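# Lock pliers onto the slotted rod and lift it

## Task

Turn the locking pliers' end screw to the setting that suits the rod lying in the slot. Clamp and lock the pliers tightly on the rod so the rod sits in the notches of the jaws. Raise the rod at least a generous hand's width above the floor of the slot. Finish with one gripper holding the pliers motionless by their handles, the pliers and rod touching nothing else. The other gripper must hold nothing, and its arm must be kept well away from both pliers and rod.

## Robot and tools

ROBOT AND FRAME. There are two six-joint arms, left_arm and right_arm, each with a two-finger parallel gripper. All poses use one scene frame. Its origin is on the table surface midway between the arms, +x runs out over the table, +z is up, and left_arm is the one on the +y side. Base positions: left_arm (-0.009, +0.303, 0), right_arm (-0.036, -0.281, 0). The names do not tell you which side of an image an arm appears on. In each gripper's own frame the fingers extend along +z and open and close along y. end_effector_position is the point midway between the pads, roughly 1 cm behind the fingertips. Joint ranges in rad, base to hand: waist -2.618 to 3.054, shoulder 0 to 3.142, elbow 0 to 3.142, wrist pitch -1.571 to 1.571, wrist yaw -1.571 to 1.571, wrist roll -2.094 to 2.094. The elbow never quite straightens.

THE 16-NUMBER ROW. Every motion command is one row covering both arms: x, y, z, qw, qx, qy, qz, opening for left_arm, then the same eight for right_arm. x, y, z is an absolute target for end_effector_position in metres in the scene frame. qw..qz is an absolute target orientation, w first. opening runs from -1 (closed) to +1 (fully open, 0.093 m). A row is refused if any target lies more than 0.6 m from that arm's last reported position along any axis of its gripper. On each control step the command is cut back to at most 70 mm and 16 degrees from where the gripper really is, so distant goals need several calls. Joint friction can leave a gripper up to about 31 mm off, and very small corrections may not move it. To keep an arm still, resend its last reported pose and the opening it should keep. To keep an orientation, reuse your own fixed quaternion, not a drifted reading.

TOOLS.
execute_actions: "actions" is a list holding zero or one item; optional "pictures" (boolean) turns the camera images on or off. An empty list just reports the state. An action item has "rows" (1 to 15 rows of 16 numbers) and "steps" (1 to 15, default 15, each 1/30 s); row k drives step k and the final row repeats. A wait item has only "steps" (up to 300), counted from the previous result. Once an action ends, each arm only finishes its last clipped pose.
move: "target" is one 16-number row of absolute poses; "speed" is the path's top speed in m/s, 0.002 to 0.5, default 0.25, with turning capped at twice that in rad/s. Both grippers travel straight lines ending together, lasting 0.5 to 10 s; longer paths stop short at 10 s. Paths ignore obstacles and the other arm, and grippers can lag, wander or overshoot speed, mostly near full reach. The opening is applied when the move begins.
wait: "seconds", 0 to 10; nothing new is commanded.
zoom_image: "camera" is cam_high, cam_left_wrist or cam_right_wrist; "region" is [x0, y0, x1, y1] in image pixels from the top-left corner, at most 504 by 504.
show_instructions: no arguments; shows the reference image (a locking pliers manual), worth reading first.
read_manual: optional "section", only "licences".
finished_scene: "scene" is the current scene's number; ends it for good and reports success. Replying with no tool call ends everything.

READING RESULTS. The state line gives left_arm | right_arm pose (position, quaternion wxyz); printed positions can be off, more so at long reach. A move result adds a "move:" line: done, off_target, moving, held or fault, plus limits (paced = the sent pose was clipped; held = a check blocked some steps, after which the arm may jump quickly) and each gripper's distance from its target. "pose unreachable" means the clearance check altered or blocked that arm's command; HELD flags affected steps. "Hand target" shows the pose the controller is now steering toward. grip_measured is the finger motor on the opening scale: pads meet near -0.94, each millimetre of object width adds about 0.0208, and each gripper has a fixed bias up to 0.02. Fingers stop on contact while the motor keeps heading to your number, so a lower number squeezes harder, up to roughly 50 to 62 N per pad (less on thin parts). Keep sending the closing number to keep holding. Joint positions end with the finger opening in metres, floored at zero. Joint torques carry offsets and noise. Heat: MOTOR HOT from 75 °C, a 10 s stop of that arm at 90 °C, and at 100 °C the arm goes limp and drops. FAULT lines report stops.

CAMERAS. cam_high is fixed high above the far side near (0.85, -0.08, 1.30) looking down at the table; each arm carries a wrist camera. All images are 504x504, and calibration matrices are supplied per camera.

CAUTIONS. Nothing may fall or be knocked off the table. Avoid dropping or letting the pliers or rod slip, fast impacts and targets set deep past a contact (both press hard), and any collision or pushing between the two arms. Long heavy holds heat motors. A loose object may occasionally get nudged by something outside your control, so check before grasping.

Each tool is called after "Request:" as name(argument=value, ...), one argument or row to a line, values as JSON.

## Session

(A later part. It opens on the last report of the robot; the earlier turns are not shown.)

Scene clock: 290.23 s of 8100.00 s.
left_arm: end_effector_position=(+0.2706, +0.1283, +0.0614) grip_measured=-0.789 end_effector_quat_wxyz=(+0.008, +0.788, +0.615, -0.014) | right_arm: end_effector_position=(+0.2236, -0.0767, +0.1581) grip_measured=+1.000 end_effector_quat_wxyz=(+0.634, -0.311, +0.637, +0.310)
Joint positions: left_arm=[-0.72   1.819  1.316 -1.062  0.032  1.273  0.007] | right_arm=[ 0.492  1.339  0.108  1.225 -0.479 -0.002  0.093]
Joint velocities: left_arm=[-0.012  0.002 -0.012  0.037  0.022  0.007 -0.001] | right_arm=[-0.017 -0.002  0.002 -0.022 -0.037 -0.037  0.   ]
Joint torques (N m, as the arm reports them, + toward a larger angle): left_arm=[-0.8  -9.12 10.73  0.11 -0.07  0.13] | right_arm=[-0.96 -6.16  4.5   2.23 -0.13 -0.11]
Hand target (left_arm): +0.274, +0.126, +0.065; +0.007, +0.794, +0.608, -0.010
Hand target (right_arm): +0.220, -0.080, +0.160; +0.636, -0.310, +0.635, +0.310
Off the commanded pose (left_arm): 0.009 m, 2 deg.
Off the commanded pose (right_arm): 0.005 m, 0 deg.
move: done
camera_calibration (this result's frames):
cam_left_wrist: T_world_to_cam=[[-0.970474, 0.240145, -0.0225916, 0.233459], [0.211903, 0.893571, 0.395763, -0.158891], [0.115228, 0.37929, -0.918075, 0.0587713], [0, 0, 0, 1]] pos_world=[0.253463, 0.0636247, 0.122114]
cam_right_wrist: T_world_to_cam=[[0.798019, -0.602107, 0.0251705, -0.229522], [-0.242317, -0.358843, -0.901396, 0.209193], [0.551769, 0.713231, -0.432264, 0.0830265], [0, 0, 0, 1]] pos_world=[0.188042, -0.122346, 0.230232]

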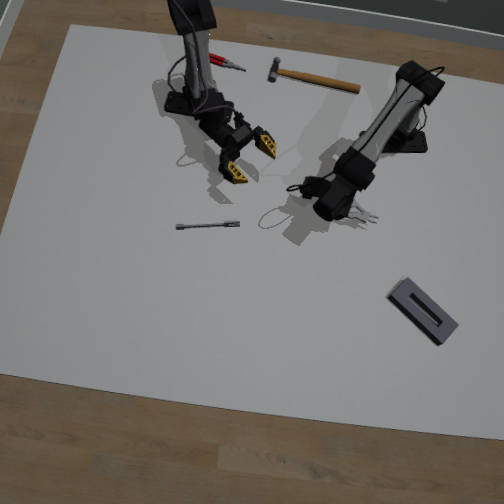

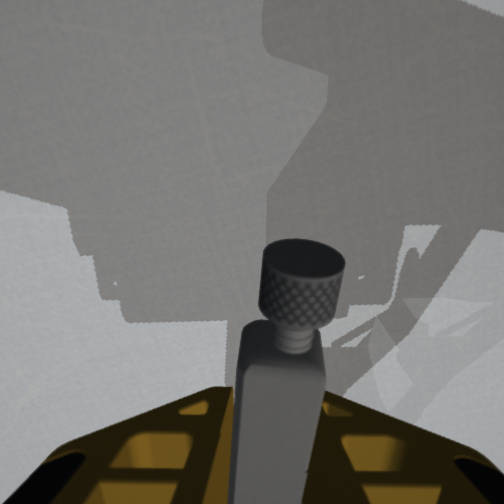

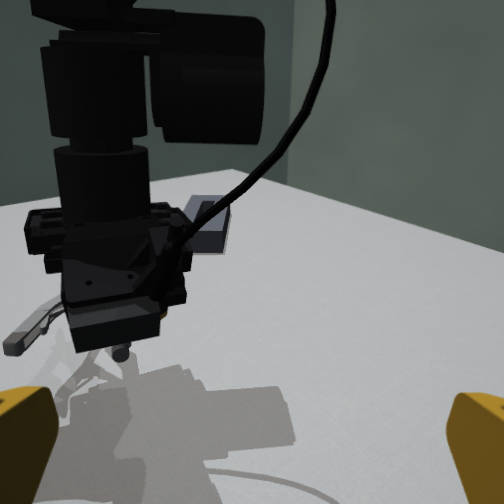

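Request:
move(
  target=[0.27,0.13,0.008,0,0.793,0.609,0,-0.82,0.22,-0.08,0.16,0.635,-0.310,0.635,0.310,1],
  speed=0.05,
)

Request:
move(
  target=[0.27,0.13,0.008,0,0.793,0.609,0,-0.62,0.22,-0.08,0.16,0.635,-0.310,0.635,0.310,1],
  speed=0.05,
)

Request:
move(
  target=[0.268,0.121,0.010,0.173,0.760,0.584,-0.225,-0.4,0.22,-0.08,0.16,0.635,-0.310,0.635,0.310,1],
  speed=0.08,
)

Scene clock: 295.83 s of 8100.00 s.
left_arm: end_effector_position=(+0.2776, +0.1275, +0.0163) grip_measured=-0.789 end_effector_quat_wxyz=(+0.013, +0.790, +0.613, +0.001) | right_arm: end_effector_position=(+0.2236, -0.0767, +0.1581) grip_measured=+1.000 end_effector_quat_wxyz=(+0.634, -0.311, +0.637, +0.310)
Joint positions: left_arm=[-0.723  1.883  1.209 -0.872  0.008  1.276  0.007] | right_arm=[ 0.492  1.339  0.108  1.225 -0.479 -0.002  0.093]
Joint velocities: left_arm=[-0.002  0.002 -0.007  0.081 -0.007 -0.081 -0.   ] | right_arm=[-0.002  0.012 -0.007  0.095  0.007  0.037  0.   ]
Joint torques (N m, as the arm reports them, + toward a larger angle): left_arm=[-0.99 -9.48  5.43  0.44 -0.13  0.07] | right_arm=[-0.9  -6.12  4.51  2.23 -0.12 -0.11]
Hand target (left_arm): +0.271, +0.130, +0.008; -0.000, +0.793, +0.609, -0.000
Hand target (right_arm): +0.220, -0.080, +0.160; +0.636, -0.310, +0.635, +0.310
Off the commanded pose (left_arm): 0.012 m, 2 deg.
Off the commanded pose (right_arm): 0.005 m, 0 deg.
move: off_target (left_arm)
camera_calibration (this result's frames):
cam_left_wrist: T_world_to_cam=[[-0.968129, 0.245701, -0.0485597, 0.238436], [0.204876, 0.888443, 0.410725, -0.139379], [0.144058, 0.387686, -0.910465, 0.00773675], [0, 0, 0, 1]] pos_world=[0.258278, 0.0622471, 0.075869]
cam_right_wrist: T_world_to_cam=[[0.798019, -0.602107, 0.0251705, -0.229522], [-0.242317, -0.358843, -0.901396, 0.209193], [0.551769, 0.713231, -0.432264, 0.0830265], [0, 0, 0, 1]] pos_world=[0.188042, -0.122346, 0.230232]

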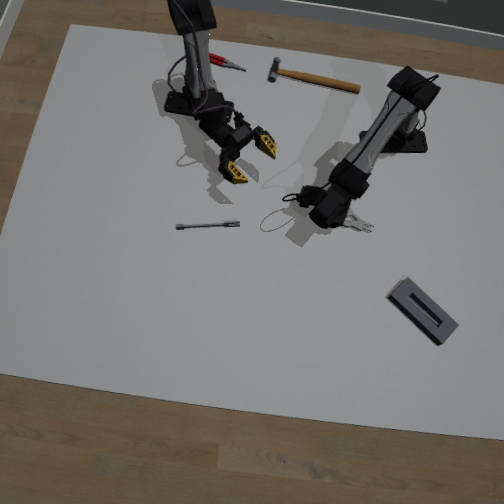

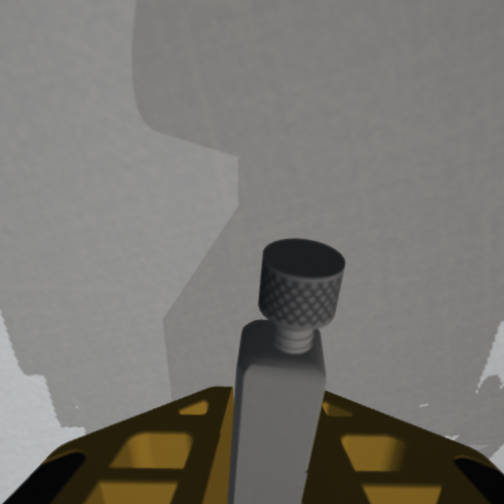

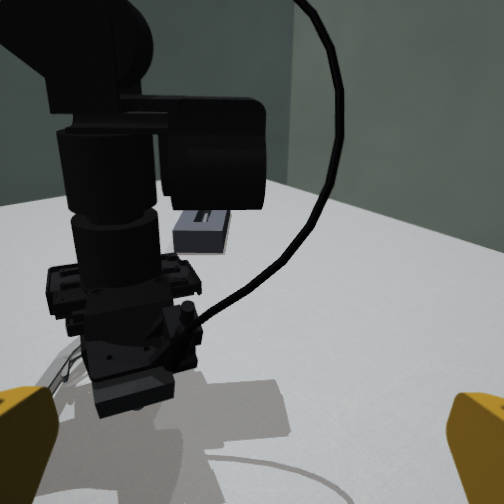

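Scene clock: 296.53 s of 8100.00 s.
left_arm: end_effector_position=(+0.2776, +0.1275, +0.0163) grip_measured=-0.620 end_effector_quat_wxyz=(+0.013, +0.790, +0.612, +0.001) | right_arm: end_effector_position=(+0.2236, -0.0767, +0.1581) grip_measured=+1.000 end_effector_quat_wxyz=(+0.634, -0.311, +0.637, +0.310)
Joint positions: left_arm=[-0.723  1.883  1.209 -0.872  0.008  1.276  0.015] | right_arm=[ 0.492  1.339  0.108  1.225 -0.479 -0.002  0.093]
Joint velocities: left_arm=[ 0.002 -0.002 -0.007  0.007 -0.022  0.007 -0.001] | right_arm=[-0.027  0.002  0.012  0.022 -0.007 -0.007  0.   ]
Joint torques (N m, as the arm reports them, + toward a larger angle): left_arm=[-0.98 -9.59  5.17  0.43 -0.11  0.04] | right_arm=[-0.92 -6.13  4.49  2.23 -0.12 -0.11]
Hand target (left_arm): +0.270, +0.130, +0.008; -0.000, +0.793, +0.609, -0.000
Hand target (right_arm): +0.220, -0.080, +0.160; +0.636, -0.310, +0.635, +0.310
Off the commanded pose (left_arm): 0.012 m, 2 deg.
Off the commanded pose (right_arm): 0.005 m, 0 deg.
move: off_target (left_arm)
camera_calibration (this result's frames):
cam_left_wrist: T_world_to_cam=[[-0.968027, 0.246077, -0.0486773, 0.238381], [0.205122, 0.88823, 0.411062, -0.139481], [0.14439, 0.387935, -0.910307, 0.0075838], [0, 0, 0, 1]] pos_world=[0.258275, 0.0622894, 0.0758428]
cam_right_wrist: T_world_to_cam=[[0.798019, -0.602107, 0.0251705, -0.229522], [-0.242317, -0.358843, -0.901396, 0.209193], [0.551769, 0.713231, -0.432264, 0.0830265], [0, 0, 0, 1]] pos_world=[0.188042, -0.122346, 0.230232]

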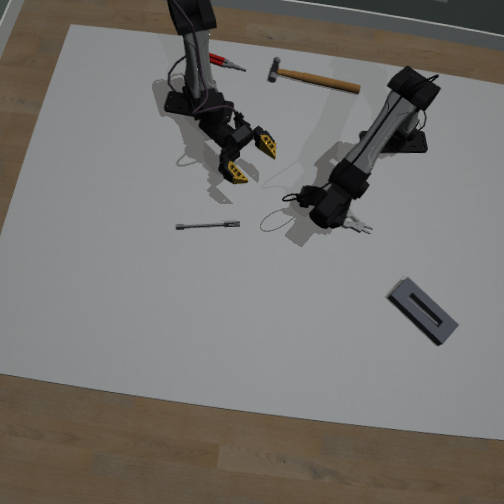

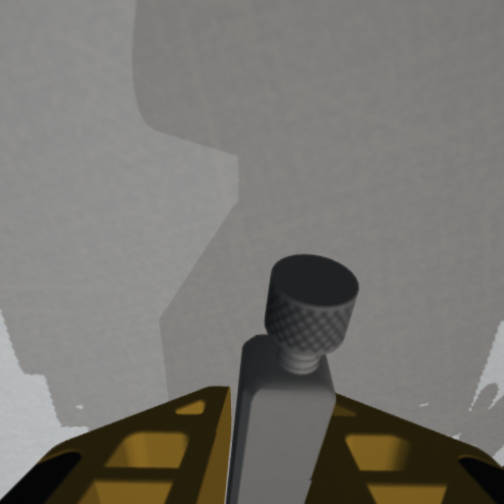

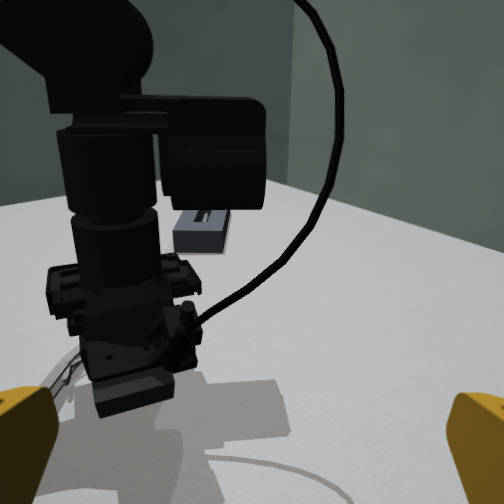

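Scene clock: 300.43 s of 8100.00 s.
left_arm: end_effector_position=(+0.2766, +0.1188, +0.0229) grip_measured=-0.401 end_effector_quat_wxyz=(+0.186, +0.765, +0.581, -0.206) | right_arm: end_effector_position=(+0.2236, -0.0767, +0.1581) grip_measured=+1.000 end_effector_quat_wxyz=(+0.634, -0.311, +0.637, +0.310)
Joint positions: left_arm=[-0.486  1.854  1.083 -0.723  0.557  1.511  0.026] | right_arm=[ 0.492  1.339  0.108  1.225 -0.479 -0.002  0.093]
Joint velocities: left_arm=[-0.002 -0.012 -0.002 -0.007 -0.022  0.037 -0.   ] | right_arm=[-0.007  0.017  0.012  0.022 -0.051 -0.007  0.   ]
Joint torques (N m, as the arm reports them, + toward a larger angle): left_arm=[ 0.3  -7.65  4.49  0.57  0.45  0.14] | right_arm=[-0.91 -6.12  4.48  2.22 -0.12 -0.11]
Hand target (left_arm): +0.268, +0.123, +0.010; +0.174, +0.761, +0.585, -0.219
Hand target (right_arm): +0.220, -0.080, +0.160; +0.636, -0.310, +0.635, +0.310
Off the commanded pose (left_arm): 0.016 m, 3 deg.
Off the commanded pose (right_arm): 0.005 m, 0 deg.
move: off_target (left_arm)
camera_calibration (this result's frames):
cam_left_wrist: T_world_to_cam=[[-0.968783, 0.238772, -0.0666886, 0.24133], [0.245413, 0.96176, -0.121614, -0.141876], [0.0351005, -0.134184, -0.990335, 0.11117], [0, 0, 0, 1]] pos_world=[0.264713, 0.0937452, 0.108935]
cam_right_wrist: T_world_to_cam=[[0.798019, -0.602107, 0.0251705, -0.229522], [-0.242317, -0.358843, -0.901396, 0.209193], [0.551769, 0.713231, -0.432264, 0.0830265], [0, 0, 0, 1]] pos_world=[0.188042, -0.122346, 0.230232]

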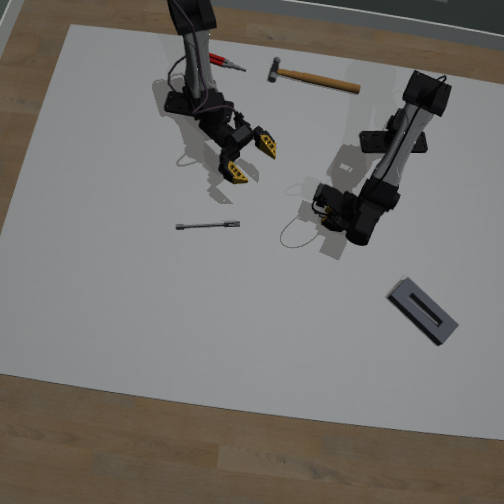

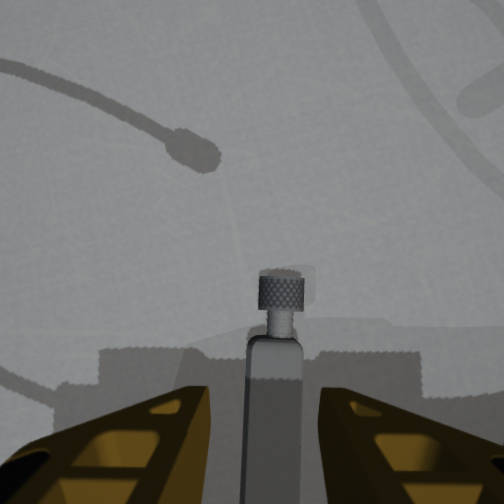

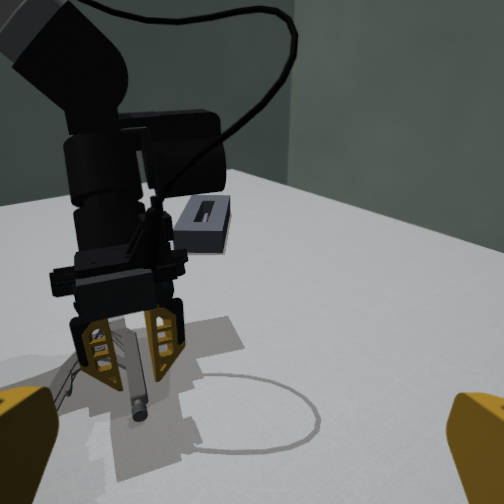

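Request:
move(
  target=[0.273,0.121,-0.002,0.173,0.760,0.584,-0.225,-0.4,0.22,-0.08,0.16,0.635,-0.310,0.635,0.310,1],
  speed=0.02,
)

Request:
move(
  target=[0.273,0.121,-0.002,0.173,0.760,0.584,-0.225,-0.86,0.22,-0.08,0.16,0.635,-0.310,0.635,0.310,1],
  speed=0.02,
)

Scene clock: 304.40 s of 8100.00 s.
left_arm: end_effector_position=(+0.2768, +0.1185, +0.0176) grip_measured=-0.401 end_effector_quat_wxyz=(+0.190, +0.758, +0.583, -0.223) | right_arm: end_effector_position=(+0.2236, -0.0767, +0.1581) grip_measured=+1.000 end_effector_quat_wxyz=(+0.634, -0.311, +0.637, +0.310)
Joint positions: left_arm=[-0.472  1.882  1.083 -0.714  0.592  1.519  0.026] | right_arm=[ 0.492  1.339  0.108  1.225 -0.479 -0.002  0.093]
Joint velocities: left_arm=[-0.007 -0.007 -0.002 -0.007  0.007 -0.007 -0.   ] | right_arm=[-0.002  0.002 -0.012  0.022 -0.007 -0.037  0.   ]
Joint torques (N m, as the arm reports them, + toward a larger angle): left_arm=[-0.34 -5.77  5.36  0.74  0.16  0.14] | right_arm=[-0.93 -6.1   4.52  2.23 -0.13 -0.11]
Hand target (left_arm): +0.273, +0.121, -0.001; +0.173, +0.760, +0.584, -0.225
Hand target (right_arm): +0.220, -0.080, +0.160; +0.636, -0.310, +0.635, +0.310
Off the commanded pose (left_arm): 0.020 m, 2 deg.
Off the commanded pose (right_arm): 0.005 m, 0 deg.
move: off_target (left_arm)
camera_calibration (this result's frames):
cam_left_wrist: T_world_to_cam=[[-0.97149, 0.231905, -0.0492742, 0.242505], [0.236802, 0.959241, -0.154212, -0.139022], [0.0115032, -0.161484, -0.986808, 0.115569], [0, 0, 0, 1]] pos_world=[0.267182, 0.0957805, 0.104554]
cam_right_wrist: T_world_to_cam=[[0.798019, -0.602107, 0.0251705, -0.229522], [-0.242317, -0.358843, -0.901396, 0.209193], [0.551769, 0.713231, -0.432264, 0.0830265], [0, 0, 0, 1]] pos_world=[0.188042, -0.122346, 0.230232]

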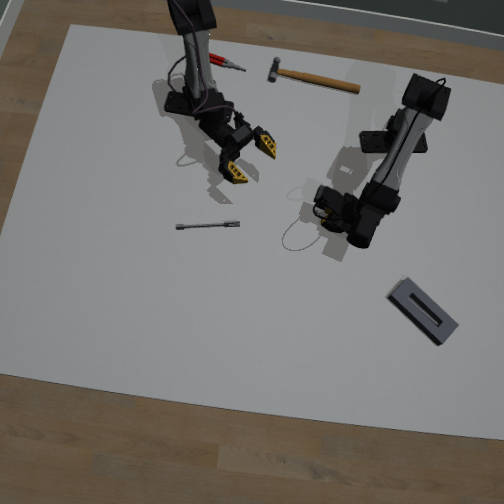

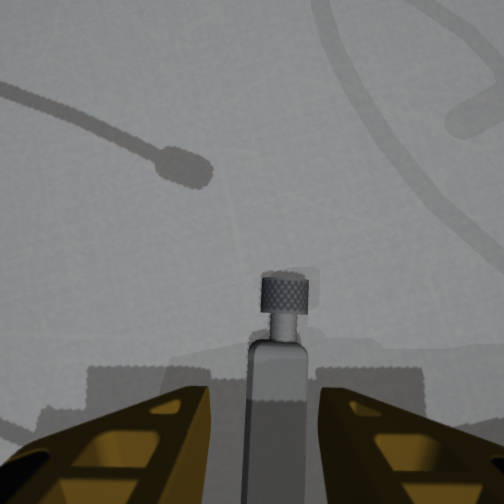

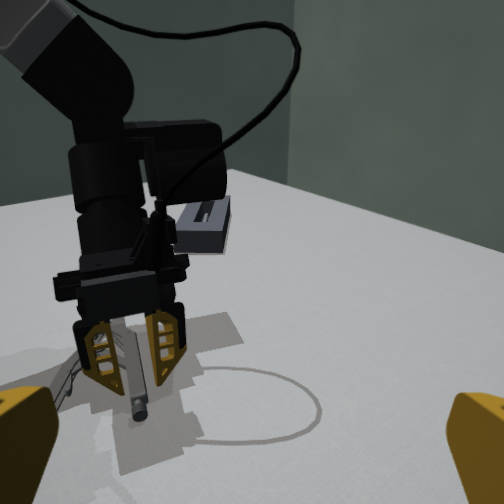

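Scene clock: 305.63 s of 8100.00 s.
left_arm: end_effector_position=(+0.2781, +0.1176, +0.0179) grip_measured=-0.825 end_effector_quat_wxyz=(+0.194, +0.758, +0.581, -0.222) | right_arm: end_effector_position=(+0.2236, -0.0767, +0.1581) grip_measured=+1.000 end_effector_quat_wxyz=(+0.634, -0.311, +0.637, +0.310)
Joint positions: left_arm=[-0.471  1.883  1.083 -0.707  0.595  1.519  0.006] | right_arm=[ 0.492  1.339  0.108  1.225 -0.479 -0.002  0.093]
Joint velocities: left_arm=[-0.002 -0.002 -0.012  0.066  0.051  0.007 -0.001] | right_arm=[-0.007 -0.012 -0.007  0.007  0.051 -0.066  0.   ]
Joint torques (N m, as the arm reports them, + toward a larger angle): left_arm=[-0.48 -5.81  5.39  0.69  0.13  0.12] | right_arm=[-0.91 -6.1   4.52  2.23 -0.13 -0.11]
Hand target (left_arm): +0.272, +0.121, -0.001; +0.173, +0.760, +0.584, -0.225
Hand target (right_arm): +0.220, -0.080, +0.160; +0.636, -0.310, +0.635, +0.310
Off the commanded pose (left_arm): 0.021 m, 2 deg.
Off the commanded pose (right_arm): 0.005 m, 0 deg.
move: off_target (left_arm)
camera_calibration (this result's frames):
cam_left_wrist: T_world_to_cam=[[-0.971152, 0.231766, -0.0561024, 0.24406], [0.237848, 0.958314, -0.158314, -0.138597], [0.0170718, -0.167091, -0.985794, 0.114843], [0, 0, 0, 1]] pos_world=[0.268024, 0.095444, 0.104962]
cam_right_wrist: T_world_to_cam=[[0.798019, -0.602107, 0.0251705, -0.229522], [-0.242317, -0.358843, -0.901396, 0.209193], [0.551769, 0.713231, -0.432264, 0.0830265], [0, 0, 0, 1]] pos_world=[0.188042, -0.122346, 0.230232]

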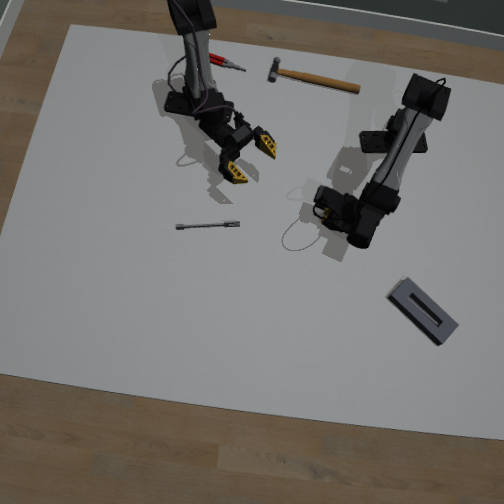

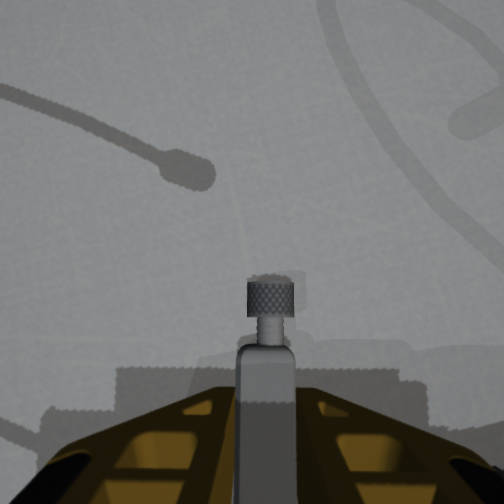

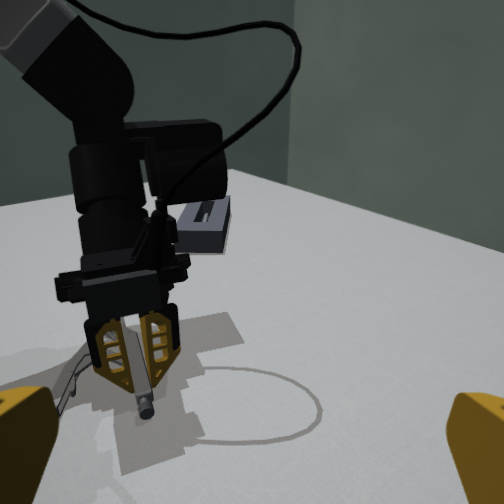

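Request:
move(
  target=[0.25,0.13,0.17,0.173,0.760,0.584,-0.225,-0.86,0.215,0.02,0.155,0.561,-0.430,0.561,0.430,-0.2],
  speed=0.12,
)

Scene clock: 309.80 s of 8100.00 s.
left_arm: end_effector_position=(+0.2459, +0.1308, +0.1582) grip_measured=-0.825 end_effector_quat_wxyz=(+0.162, +0.757, +0.589, -0.231) | right_arm: end_effector_position=(+0.2129, +0.0150, +0.1495) grip_measured=-0.198 end_effector_quat_wxyz=(+0.556, -0.426, +0.573, +0.426)
Joint positions: left_arm=[-0.471  1.656  1.405 -1.323  0.572  1.525  0.006] | right_arm=[ 0.648  1.676  0.366  1.283 -0.707 -0.002  0.036]
Joint velocities: left_arm=[ 0.002 -0.002 -0.017  0.007 -0.066  0.007 -0.   ] | right_arm=[ 0.007  0.017 -0.002 -0.022 -0.037  0.022  0.001]
Joint torques (N m, as the arm reports them, + toward a larger angle): left_arm=[-0.2  -9.79 10.83  0.07  0.4   0.12] | right_arm=[ 0.36 -4.68  6.61  2.49 -0.14 -0.14]
Hand target (left_arm): +0.247, +0.130, +0.170; +0.173, +0.760, +0.584, -0.225
Hand target (right_arm): +0.214, +0.020, +0.155; +0.562, -0.431, +0.561, +0.429
Off the commanded pose (left_arm): 0.012 m, 2 deg.
Off the commanded pose (right_arm): 0.008 m, 2 deg.
move: off_target (left_arm)
camera_calibration (this result's frames):
cam_left_wrist: T_world_to_cam=[[-0.971477, 0.237042, 0.0065647, 0.207125], [0.23414, 0.963233, -0.131757, -0.125297], [-0.0375553, -0.126462, -0.99126, 0.264885], [0, 0, 0, 1]] pos_world=[0.240502, 0.105091, 0.244701]
cam_right_wrist: T_world_to_cam=[[0.965627, -0.259723, 0.0104429, -0.204121], [-0.106709, -0.432729, -0.895187, 0.203026], [0.237019, 0.863302, -0.445569, 0.0865658], [0, 0, 0, 1]] pos_world=[0.198251, -0.0398919, 0.222449]

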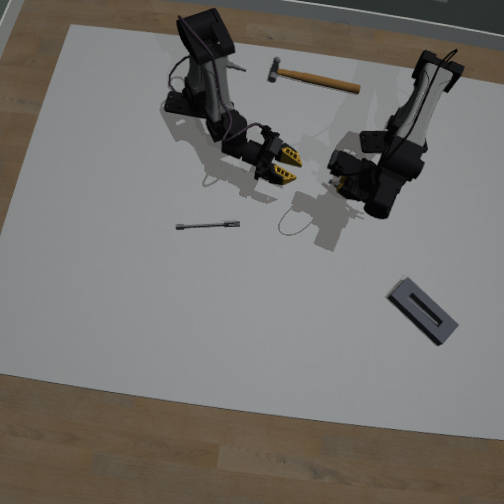

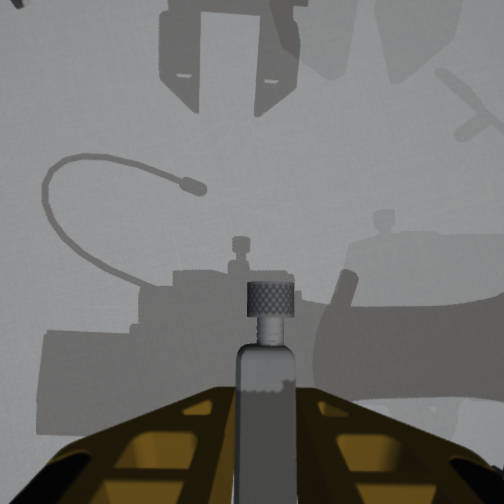

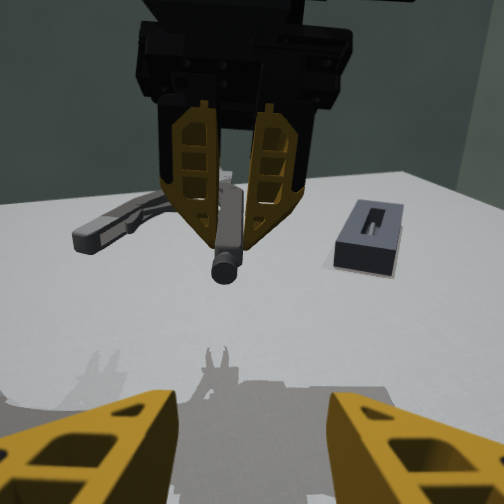

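Request:
move(
  target=[0.25,0.13,0.17,0.173,0.760,0.584,-0.225,-0.86,0.217,0.078,0.142,0.561,-0.430,0.561,0.430,-0.2],
  speed=0.06,
)

Scene clock: 314.53 s of 8100.00 s.
left_arm: end_effector_position=(+0.2455, +0.1314, +0.1579) grip_measured=-0.825 end_effector_quat_wxyz=(+0.160, +0.758, +0.589, -0.231) | right_arm: end_effector_position=(+0.2130, +0.0730, +0.1355) grip_measured=-0.198 end_effector_quat_wxyz=(+0.550, -0.433, +0.571, +0.429)
Joint positions: left_arm=[-0.471  1.656  1.405 -1.326  0.569  1.527  0.006] | right_arm=[ 0.812  1.849  0.509  1.308 -0.562 -0.002  0.036]
Joint velocities: left_arm=[ 0.002 -0.007 -0.027  0.022 -0.022  0.037  0.   ] | right_arm=[-0.002  0.017 -0.007  0.007  0.037  0.051 -0.001]
Joint torques (N m, as the arm reports them, + toward a larger angle): left_arm=[ 0.   -9.01 11.85  0.1   0.41  0.11] | right_arm=[ 0.2  -6.44  6.55  2.59  0.04 -0.15]
Hand target (left_arm): +0.250, +0.130, +0.170; +0.173, +0.760, +0.584, -0.225
Hand target (right_arm): +0.216, +0.078, +0.141; +0.561, -0.431, +0.561, +0.429
Off the commanded pose (left_arm): 0.013 m, 2 deg.
Off the commanded pose (right_arm): 0.009 m, 2 deg.
move: off_target (left_arm)
camera_calibration (this result's frames):
cam_left_wrist: T_world_to_cam=[[-0.971162, 0.238277, 0.00824159, 0.206069], [0.235276, 0.963378, -0.12864, -0.126584], [-0.0385918, -0.122991, -0.991657, 0.264531], [0, 0, 0, 1]] pos_world=[0.240118, 0.105382, 0.244342]
cam_right_wrist: T_world_to_cam=[[0.970438, -0.241127, 0.0103752, -0.19137], [-0.100003, -0.44085, -0.891992, 0.21434], [0.219657, 0.864586, -0.451931, 0.0347145], [0, 0, 0, 1]] pos_world=[0.199522, 0.0183339, 0.208864]

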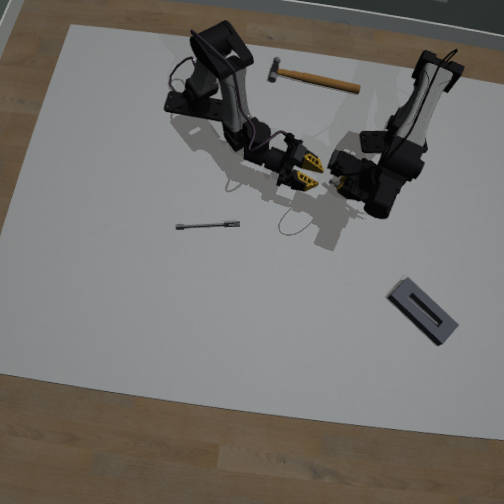

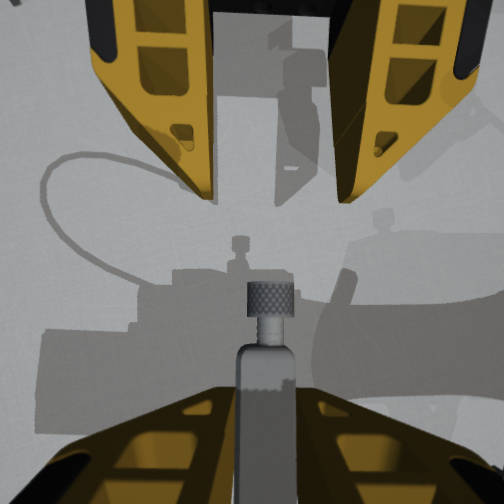

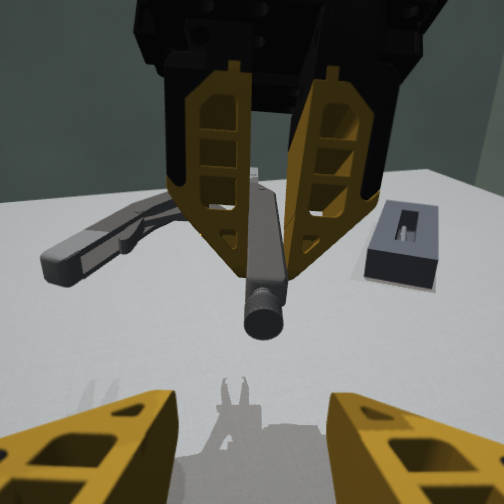

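Request:
move(
  target=[0.25,0.13,0.17,0.173,0.760,0.584,-0.225,-0.86,0.221,0.082,0.142,-0.0305,0.213,0.674,0.706,-0.3],
  speed=0.4,
)

Scene clock: 323.87 s of 8100.00 s.
left_arm: end_effector_position=(+0.2456, +0.1318, +0.1577) grip_measured=-0.825 end_effector_quat_wxyz=(+0.159, +0.758, +0.589, -0.230) | right_arm: end_effector_position=(+0.2185, +0.0776, +0.1389) grip_measured=-0.299 end_effector_quat_wxyz=(-0.030, +0.214, +0.680, +0.701)
Joint positions: left_arm=[-0.471  1.656  1.405 -1.326  0.566  1.527  0.006] | right_arm=[ 0.812  1.865  0.538  1.308 -0.559  1.908  0.031]
Joint velocities: left_arm=[ 0.002 -0.007 -0.007 -0.007  0.037  0.037 -0.   ] | right_arm=[ 0.012  0.017 -0.002 -0.007 -0.007  0.007  0.   ]
Joint torques (N m, as the arm reports them, + toward a larger angle): left_arm=[-0.13 -9.13 11.82  0.05  0.45  0.11] | right_arm=[ 0.29 -6.68  6.48  2.49  0.   -0.09]
Hand target (left_arm): +0.250, +0.130, +0.170; +0.173, +0.760, +0.584, -0.225
Hand target (right_arm): +0.221, +0.082, +0.142; -0.030, +0.213, +0.674, +0.706
Off the commanded pose (left_arm): 0.013 m, 2 deg.
Off the commanded pose (right_arm): 0.006 m, 1 deg.
move: off_target (left_arm)
camera_calibration (this result's frames):
cam_left_wrist: T_world_to_cam=[[-0.971162, 0.23827, 0.00845767, 0.205978], [0.23536, 0.963759, -0.125597, -0.127604], [-0.0380772, -0.119984, -0.992045, 0.263851], [0, 0, 0, 1]] pos_world=[0.240117, 0.105559, 0.243984]
cam_right_wrist: T_world_to_cam=[[-0.305014, 0.0822959, -0.948786, 0.191192], [-0.940086, -0.185371, 0.286138, 0.220072], [-0.152329, 0.979217, 0.133906, 0.0220816], [0, 0, 0, 1]] pos_world=[0.268566, 0.00343784, 0.115473]

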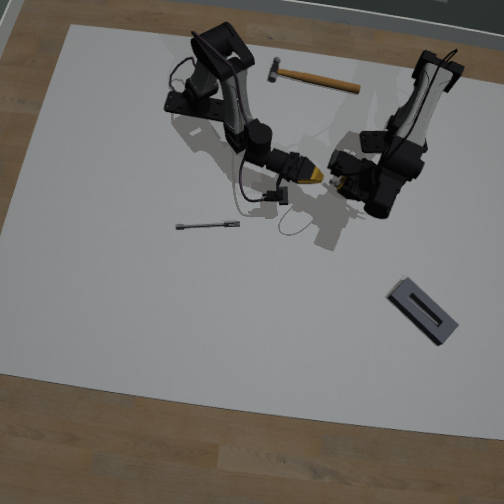

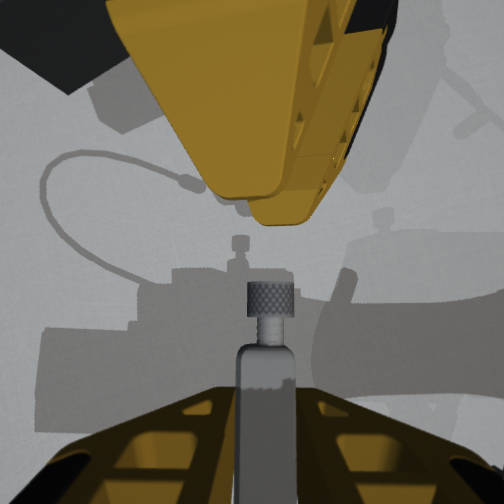

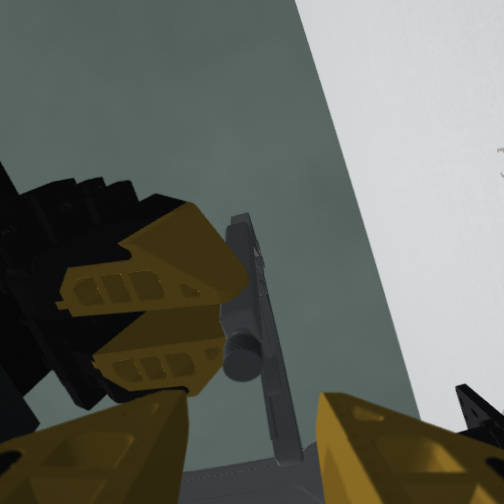

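Request:
move(
  target=[0.25,0.13,0.17,0.173,0.760,0.584,-0.225,-0.86,0.228,0.109,0.146,-0.0305,0.213,0.674,0.706,-0.3],
  speed=0.03,
)

Scene clock: 327.07 s of 8100.00 s.
left_arm: end_effector_position=(+0.2456, +0.1321, +0.1575) grip_measured=-0.825 end_effector_quat_wxyz=(+0.158, +0.758, +0.590, -0.229) | right_arm: end_effector_position=(+0.2253, +0.1041, +0.1476) grip_measured=-0.299 end_effector_quat_wxyz=(-0.027, +0.208, +0.674, +0.708)
Joint positions: left_arm=[-0.471  1.656  1.405 -1.326  0.564  1.527  0.006] | right_arm=[ 0.859  1.908  0.638  1.275 -0.514  1.911  0.031]
Joint velocities: left_arm=[-0.017  0.002 -0.002 -0.037 -0.007 -0.066  0.   ] | right_arm=[-0.007 -0.002 -0.017  0.007  0.022 -0.022  0.002]
Joint torques (N m, as the arm reports them, + toward a larger angle): left_arm=[ 0.02 -9.12 11.81  0.06  0.47  0.13] | right_arm=[ 0.2  -7.46  6.95  2.19  0.02 -0.1 ]
Hand target (left_arm): +0.249, +0.130, +0.170; +0.173, +0.760, +0.584, -0.225
Hand target (right_arm): +0.227, +0.109, +0.146; -0.030, +0.213, +0.675, +0.706
Off the commanded pose (left_arm): 0.013 m, 2 deg.
Off the commanded pose (right_arm): 0.006 m, 1 deg.
move: off_target (left_arm)
camera_calibration (this result's frames):
cam_left_wrist: T_world_to_cam=[[-0.971161, 0.238266, 0.00873555, 0.205867], [0.235396, 0.963997, -0.123687, -0.12824], [-0.0378913, -0.118063, -0.992283, 0.263453], [0, 0, 0, 1]] pos_world=[0.2401, 0.105676, 0.24376]
cam_right_wrist: T_world_to_cam=[[-0.291411, 0.0983356, -0.95153, 0.195042], [-0.943818, -0.191609, 0.269247, 0.232844], [-0.155845, 0.976533, 0.148648, -0.00515825], [0, 0, 0, 1]] pos_world=[0.275795, 0.0304726, 0.123663]

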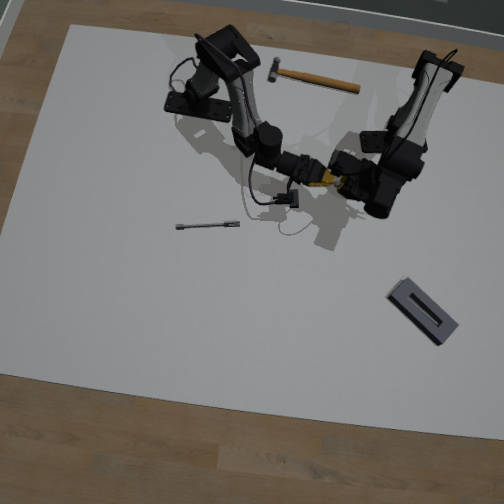

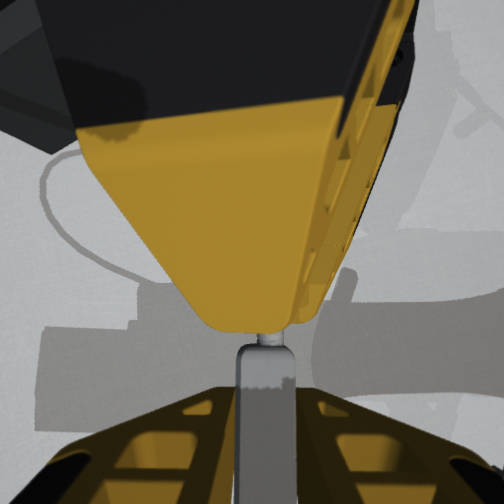

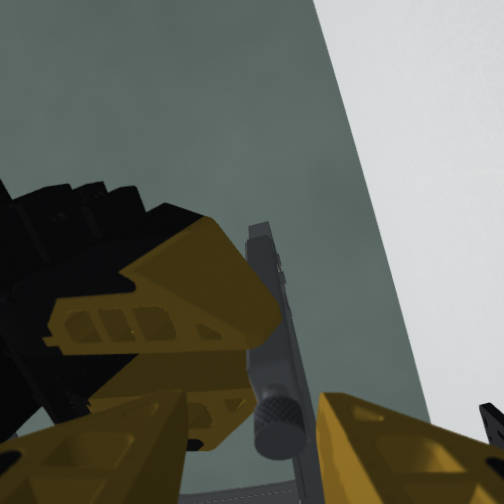

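Too high by ~5 mm; lower.

Request:
move(
  target=[0.25,0.13,0.17,0.173,0.760,0.584,-0.225,-0.86,0.228,0.109,0.137,-0.0305,0.213,0.674,0.706,-0.3],
  speed=0.01,
)

Scene clock: 330.53 s of 8100.00 s.
left_arm: end_effector_position=(+0.2457, +0.1324, +0.1573) grip_measured=-0.825 end_effector_quat_wxyz=(+0.158, +0.758, +0.590, -0.228) | right_arm: end_effector_position=(+0.2262, +0.1048, +0.1328) grip_measured=-0.299 end_effector_quat_wxyz=(-0.032, +0.216, +0.682, +0.698)
Joint positions: left_arm=[-0.471  1.656  1.405 -1.326  0.562  1.527  0.006] | right_arm=[ 0.859  1.944  0.638  1.28  -0.512  1.911  0.031]
Joint velocities: left_arm=[-0.002 -0.002  0.007 -0.007  0.022  0.022 -0.   ] | right_arm=[-0.007 -0.017 -0.007  0.022  0.066 -0.168 -0.001]
Joint torques (N m, as the arm reports them, + toward a larger angle): left_arm=[-0.08 -9.11 11.67  0.04  0.52  0.13] | right_arm=[ 0.21 -7.61  6.39  2.6  -0.01 -0.1 ]
Hand target (left_arm): +0.250, +0.130, +0.170; +0.173, +0.760, +0.584, -0.225
Hand target (right_arm): +0.228, +0.109, +0.137; -0.031, +0.213, +0.675, +0.706
Off the commanded pose (left_arm): 0.014 m, 2 deg.
Off the commanded pose (right_arm): 0.006 m, 1 deg.
move: off_target (left_arm)
camera_calibration (this result's frames):
cam_left_wrist: T_world_to_cam=[[-0.971163, 0.238262, 0.00861191, 0.205906], [0.235492, 0.964262, -0.121418, -0.129004], [-0.0372335, -0.115889, -0.992564, 0.262884], [0, 0, 0, 1]] pos_world=[0.240135, 0.105799, 0.243493]
cam_right_wrist: T_world_to_cam=[[-0.312322, 0.0771896, -0.946835, 0.18739], [-0.937795, -0.184152, 0.294327, 0.232324], [-0.151643, 0.979862, 0.129903, -0.00225493], [0, 0, 0, 1]] pos_world=[0.276057, 0.030528, 0.109341]

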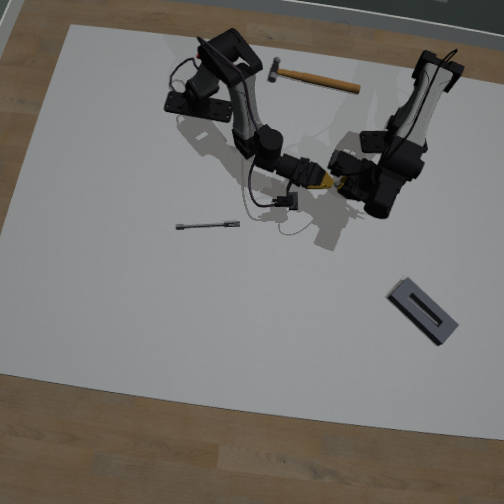

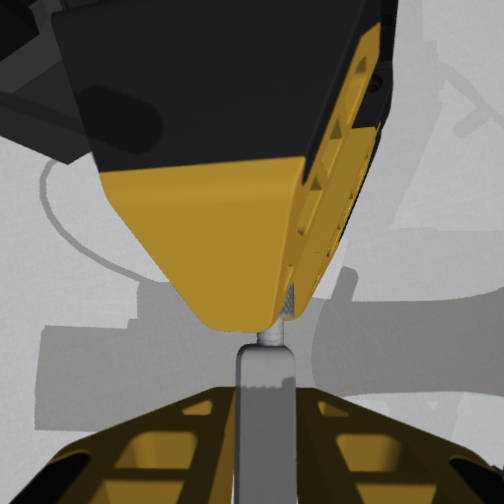

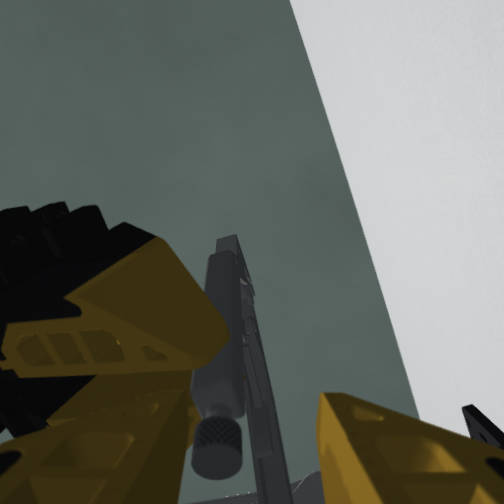

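Request:
move(
  target=[0.25,0.13,0.17,0.173,0.760,0.584,-0.225,-0.86,0.226,0.109,0.143,-0.0305,0.213,0.674,0.706,-0.3],
  speed=0.01,
)

Scene clock: 334.33 s of 8100.00 s.
left_arm: end_effector_position=(+0.2457, +0.1326, +0.1572) grip_measured=-0.825 end_effector_quat_wxyz=(+0.157, +0.759, +0.590, -0.228) | right_arm: end_effector_position=(+0.2268, +0.1046, +0.1331) grip_measured=-0.299 end_effector_quat_wxyz=(-0.030, +0.217, +0.681, +0.699)
Joint positions: left_arm=[-0.471  1.656  1.405 -1.326  0.56   1.527  0.006] | right_arm=[ 0.859  1.944  0.638  1.281 -0.509  1.911  0.031]
Joint velocities: left_arm=[-0.007 -0.002 -0.012 -0.022 -0.037 -0.051 -0.   ] | right_arm=[ 0.007 -0.007 -0.022  0.066 -0.037  0.037  0.001]
Joint torques (N m, as the arm reports them, + toward a larger angle): left_arm=[-0.03 -9.08 11.85  0.08  0.51  0.12] | right_arm=[  0.62 -10.09   6.22   2.36  -0.02  -0.1 ]
Hand target (left_arm): +0.249, +0.130, +0.170; +0.173, +0.760, +0.584, -0.225
Hand target (right_arm): +0.226, +0.109, +0.143; -0.030, +0.213, +0.674, +0.707
Off the commanded pose (left_arm): 0.014 m, 2 deg.
Off the commanded pose (right_arm): 0.011 m, 1 deg.
move: off_target (left_arm, right_arm)
camera_calibration (this result's frames):
cam_left_wrist: T_world_to_cam=[[-0.971089, 0.238573, 0.00832716, 0.205903], [0.23589, 0.964352, -0.119919, -0.129582], [-0.0366398, -0.114488, -0.992749, 0.262472], [0, 0, 0, 1]] pos_world=[0.240134, 0.105889, 0.243315]
cam_right_wrist: T_world_to_cam=[[-0.310947, 0.0793467, -0.947109, 0.187409], [-0.938825, -0.180874, 0.293074, 0.232842], [-0.148053, 0.9803, 0.130735, -0.0030152], [0, 0, 0, 1]] pos_world=[0.276426, 0.0302007, 0.109651]

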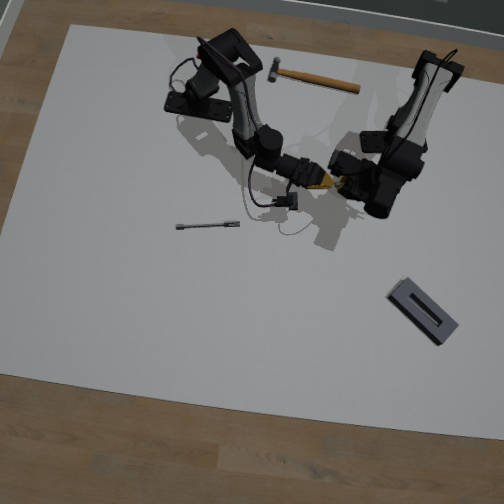

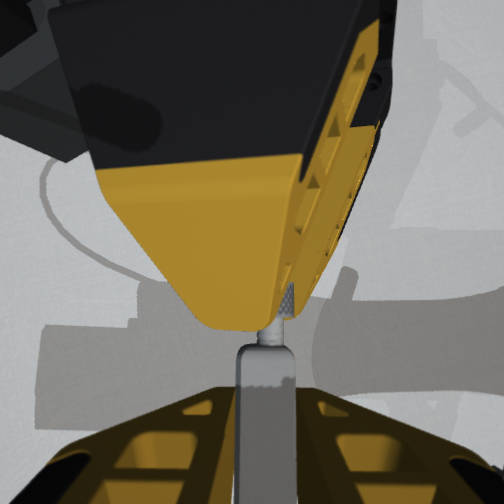

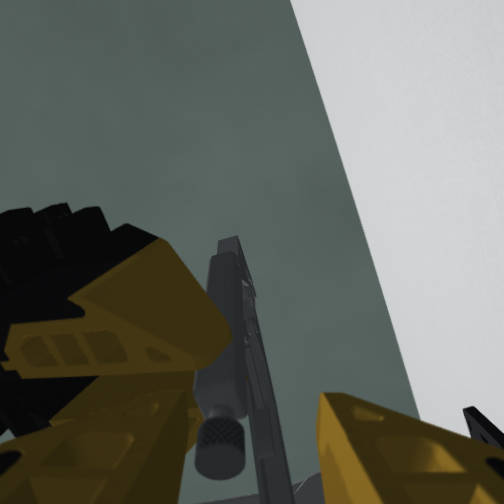

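Request:
move(
  target=[0.25,0.13,0.17,0.173,0.760,0.584,-0.225,-0.86,0.225,0.109,0.149,-0.0305,0.213,0.674,0.706,-0.3],
  speed=0.01,
)

Scene clock: 337.97 s of 8100.00 s.
left_arm: end_effector_position=(+0.2457, +0.1327, +0.1571) grip_measured=-0.825 end_effector_quat_wxyz=(+0.157, +0.759, +0.590, -0.227) | right_arm: end_effector_position=(+0.2257, +0.1050, +0.1360) grip_measured=-0.299 end_effector_quat_wxyz=(-0.031, +0.218, +0.681, +0.698)
Joint positions: left_arm=[-0.471  1.656  1.405 -1.326  0.56   1.527  0.006] | right_arm=[ 0.862  1.929  0.638  1.264 -0.507  1.912  0.031]
Joint velocities: left_arm=[ 0.017 -0.007  0.017 -0.066 -0.037 -0.022 -0.001] | right_arm=[ 0.017 -0.012 -0.017  0.081  0.022  0.022  0.   ]
Joint torques (N m, as the arm reports them, + toward a larger angle): left_arm=[-0.08 -9.04 11.8   0.06  0.51  0.1 ] | right_arm=[  0.59 -11.01   6.37   2.21   0.04  -0.1 ]
Hand target (left_arm): +0.250, +0.130, +0.170; +0.173, +0.760, +0.584, -0.225
Hand target (right_arm): +0.225, +0.109, +0.149; -0.031, +0.213, +0.674, +0.707
Off the commanded pose (left_arm): 0.014 m, 2 deg.
Off the commanded pose (right_arm): 0.014 m, 1 deg.
move: off_target (left_arm, right_arm)
camera_calibration (this result's frames):
cam_left_wrist: T_world_to_cam=[[-0.971089, 0.238573, 0.00830668, 0.205909], [0.235906, 0.964395, -0.119541, -0.129709], [-0.0365302, -0.114125, -0.992795, 0.262377], [0, 0, 0, 1]] pos_world=[0.24014, 0.10591, 0.243271]
cam_right_wrist: T_world_to_cam=[[-0.312613, 0.0777619, -0.946692, 0.190251], [-0.938129, -0.181559, 0.294872, 0.230648], [-0.148951, 0.980301, 0.129708, -0.00363243], [0, 0, 0, 1]] pos_world=[0.275312, 0.0306428, 0.112568]

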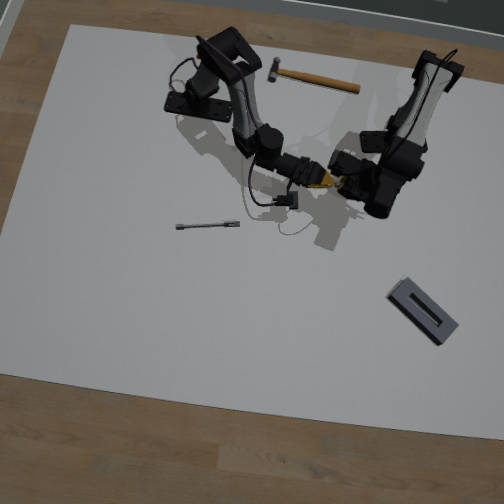

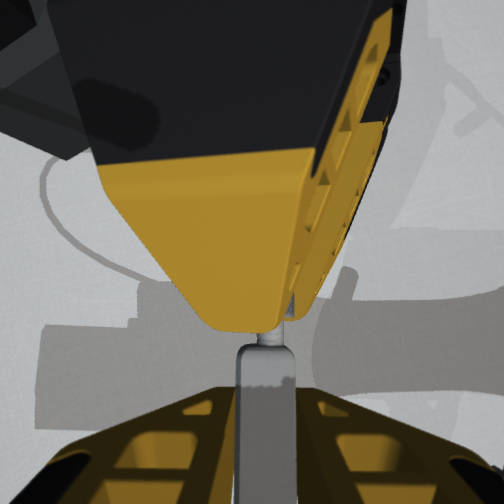

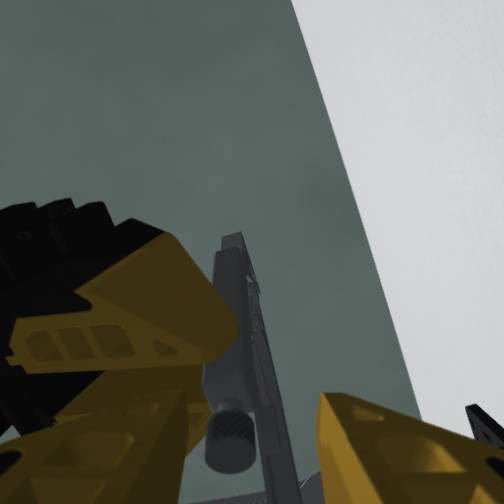

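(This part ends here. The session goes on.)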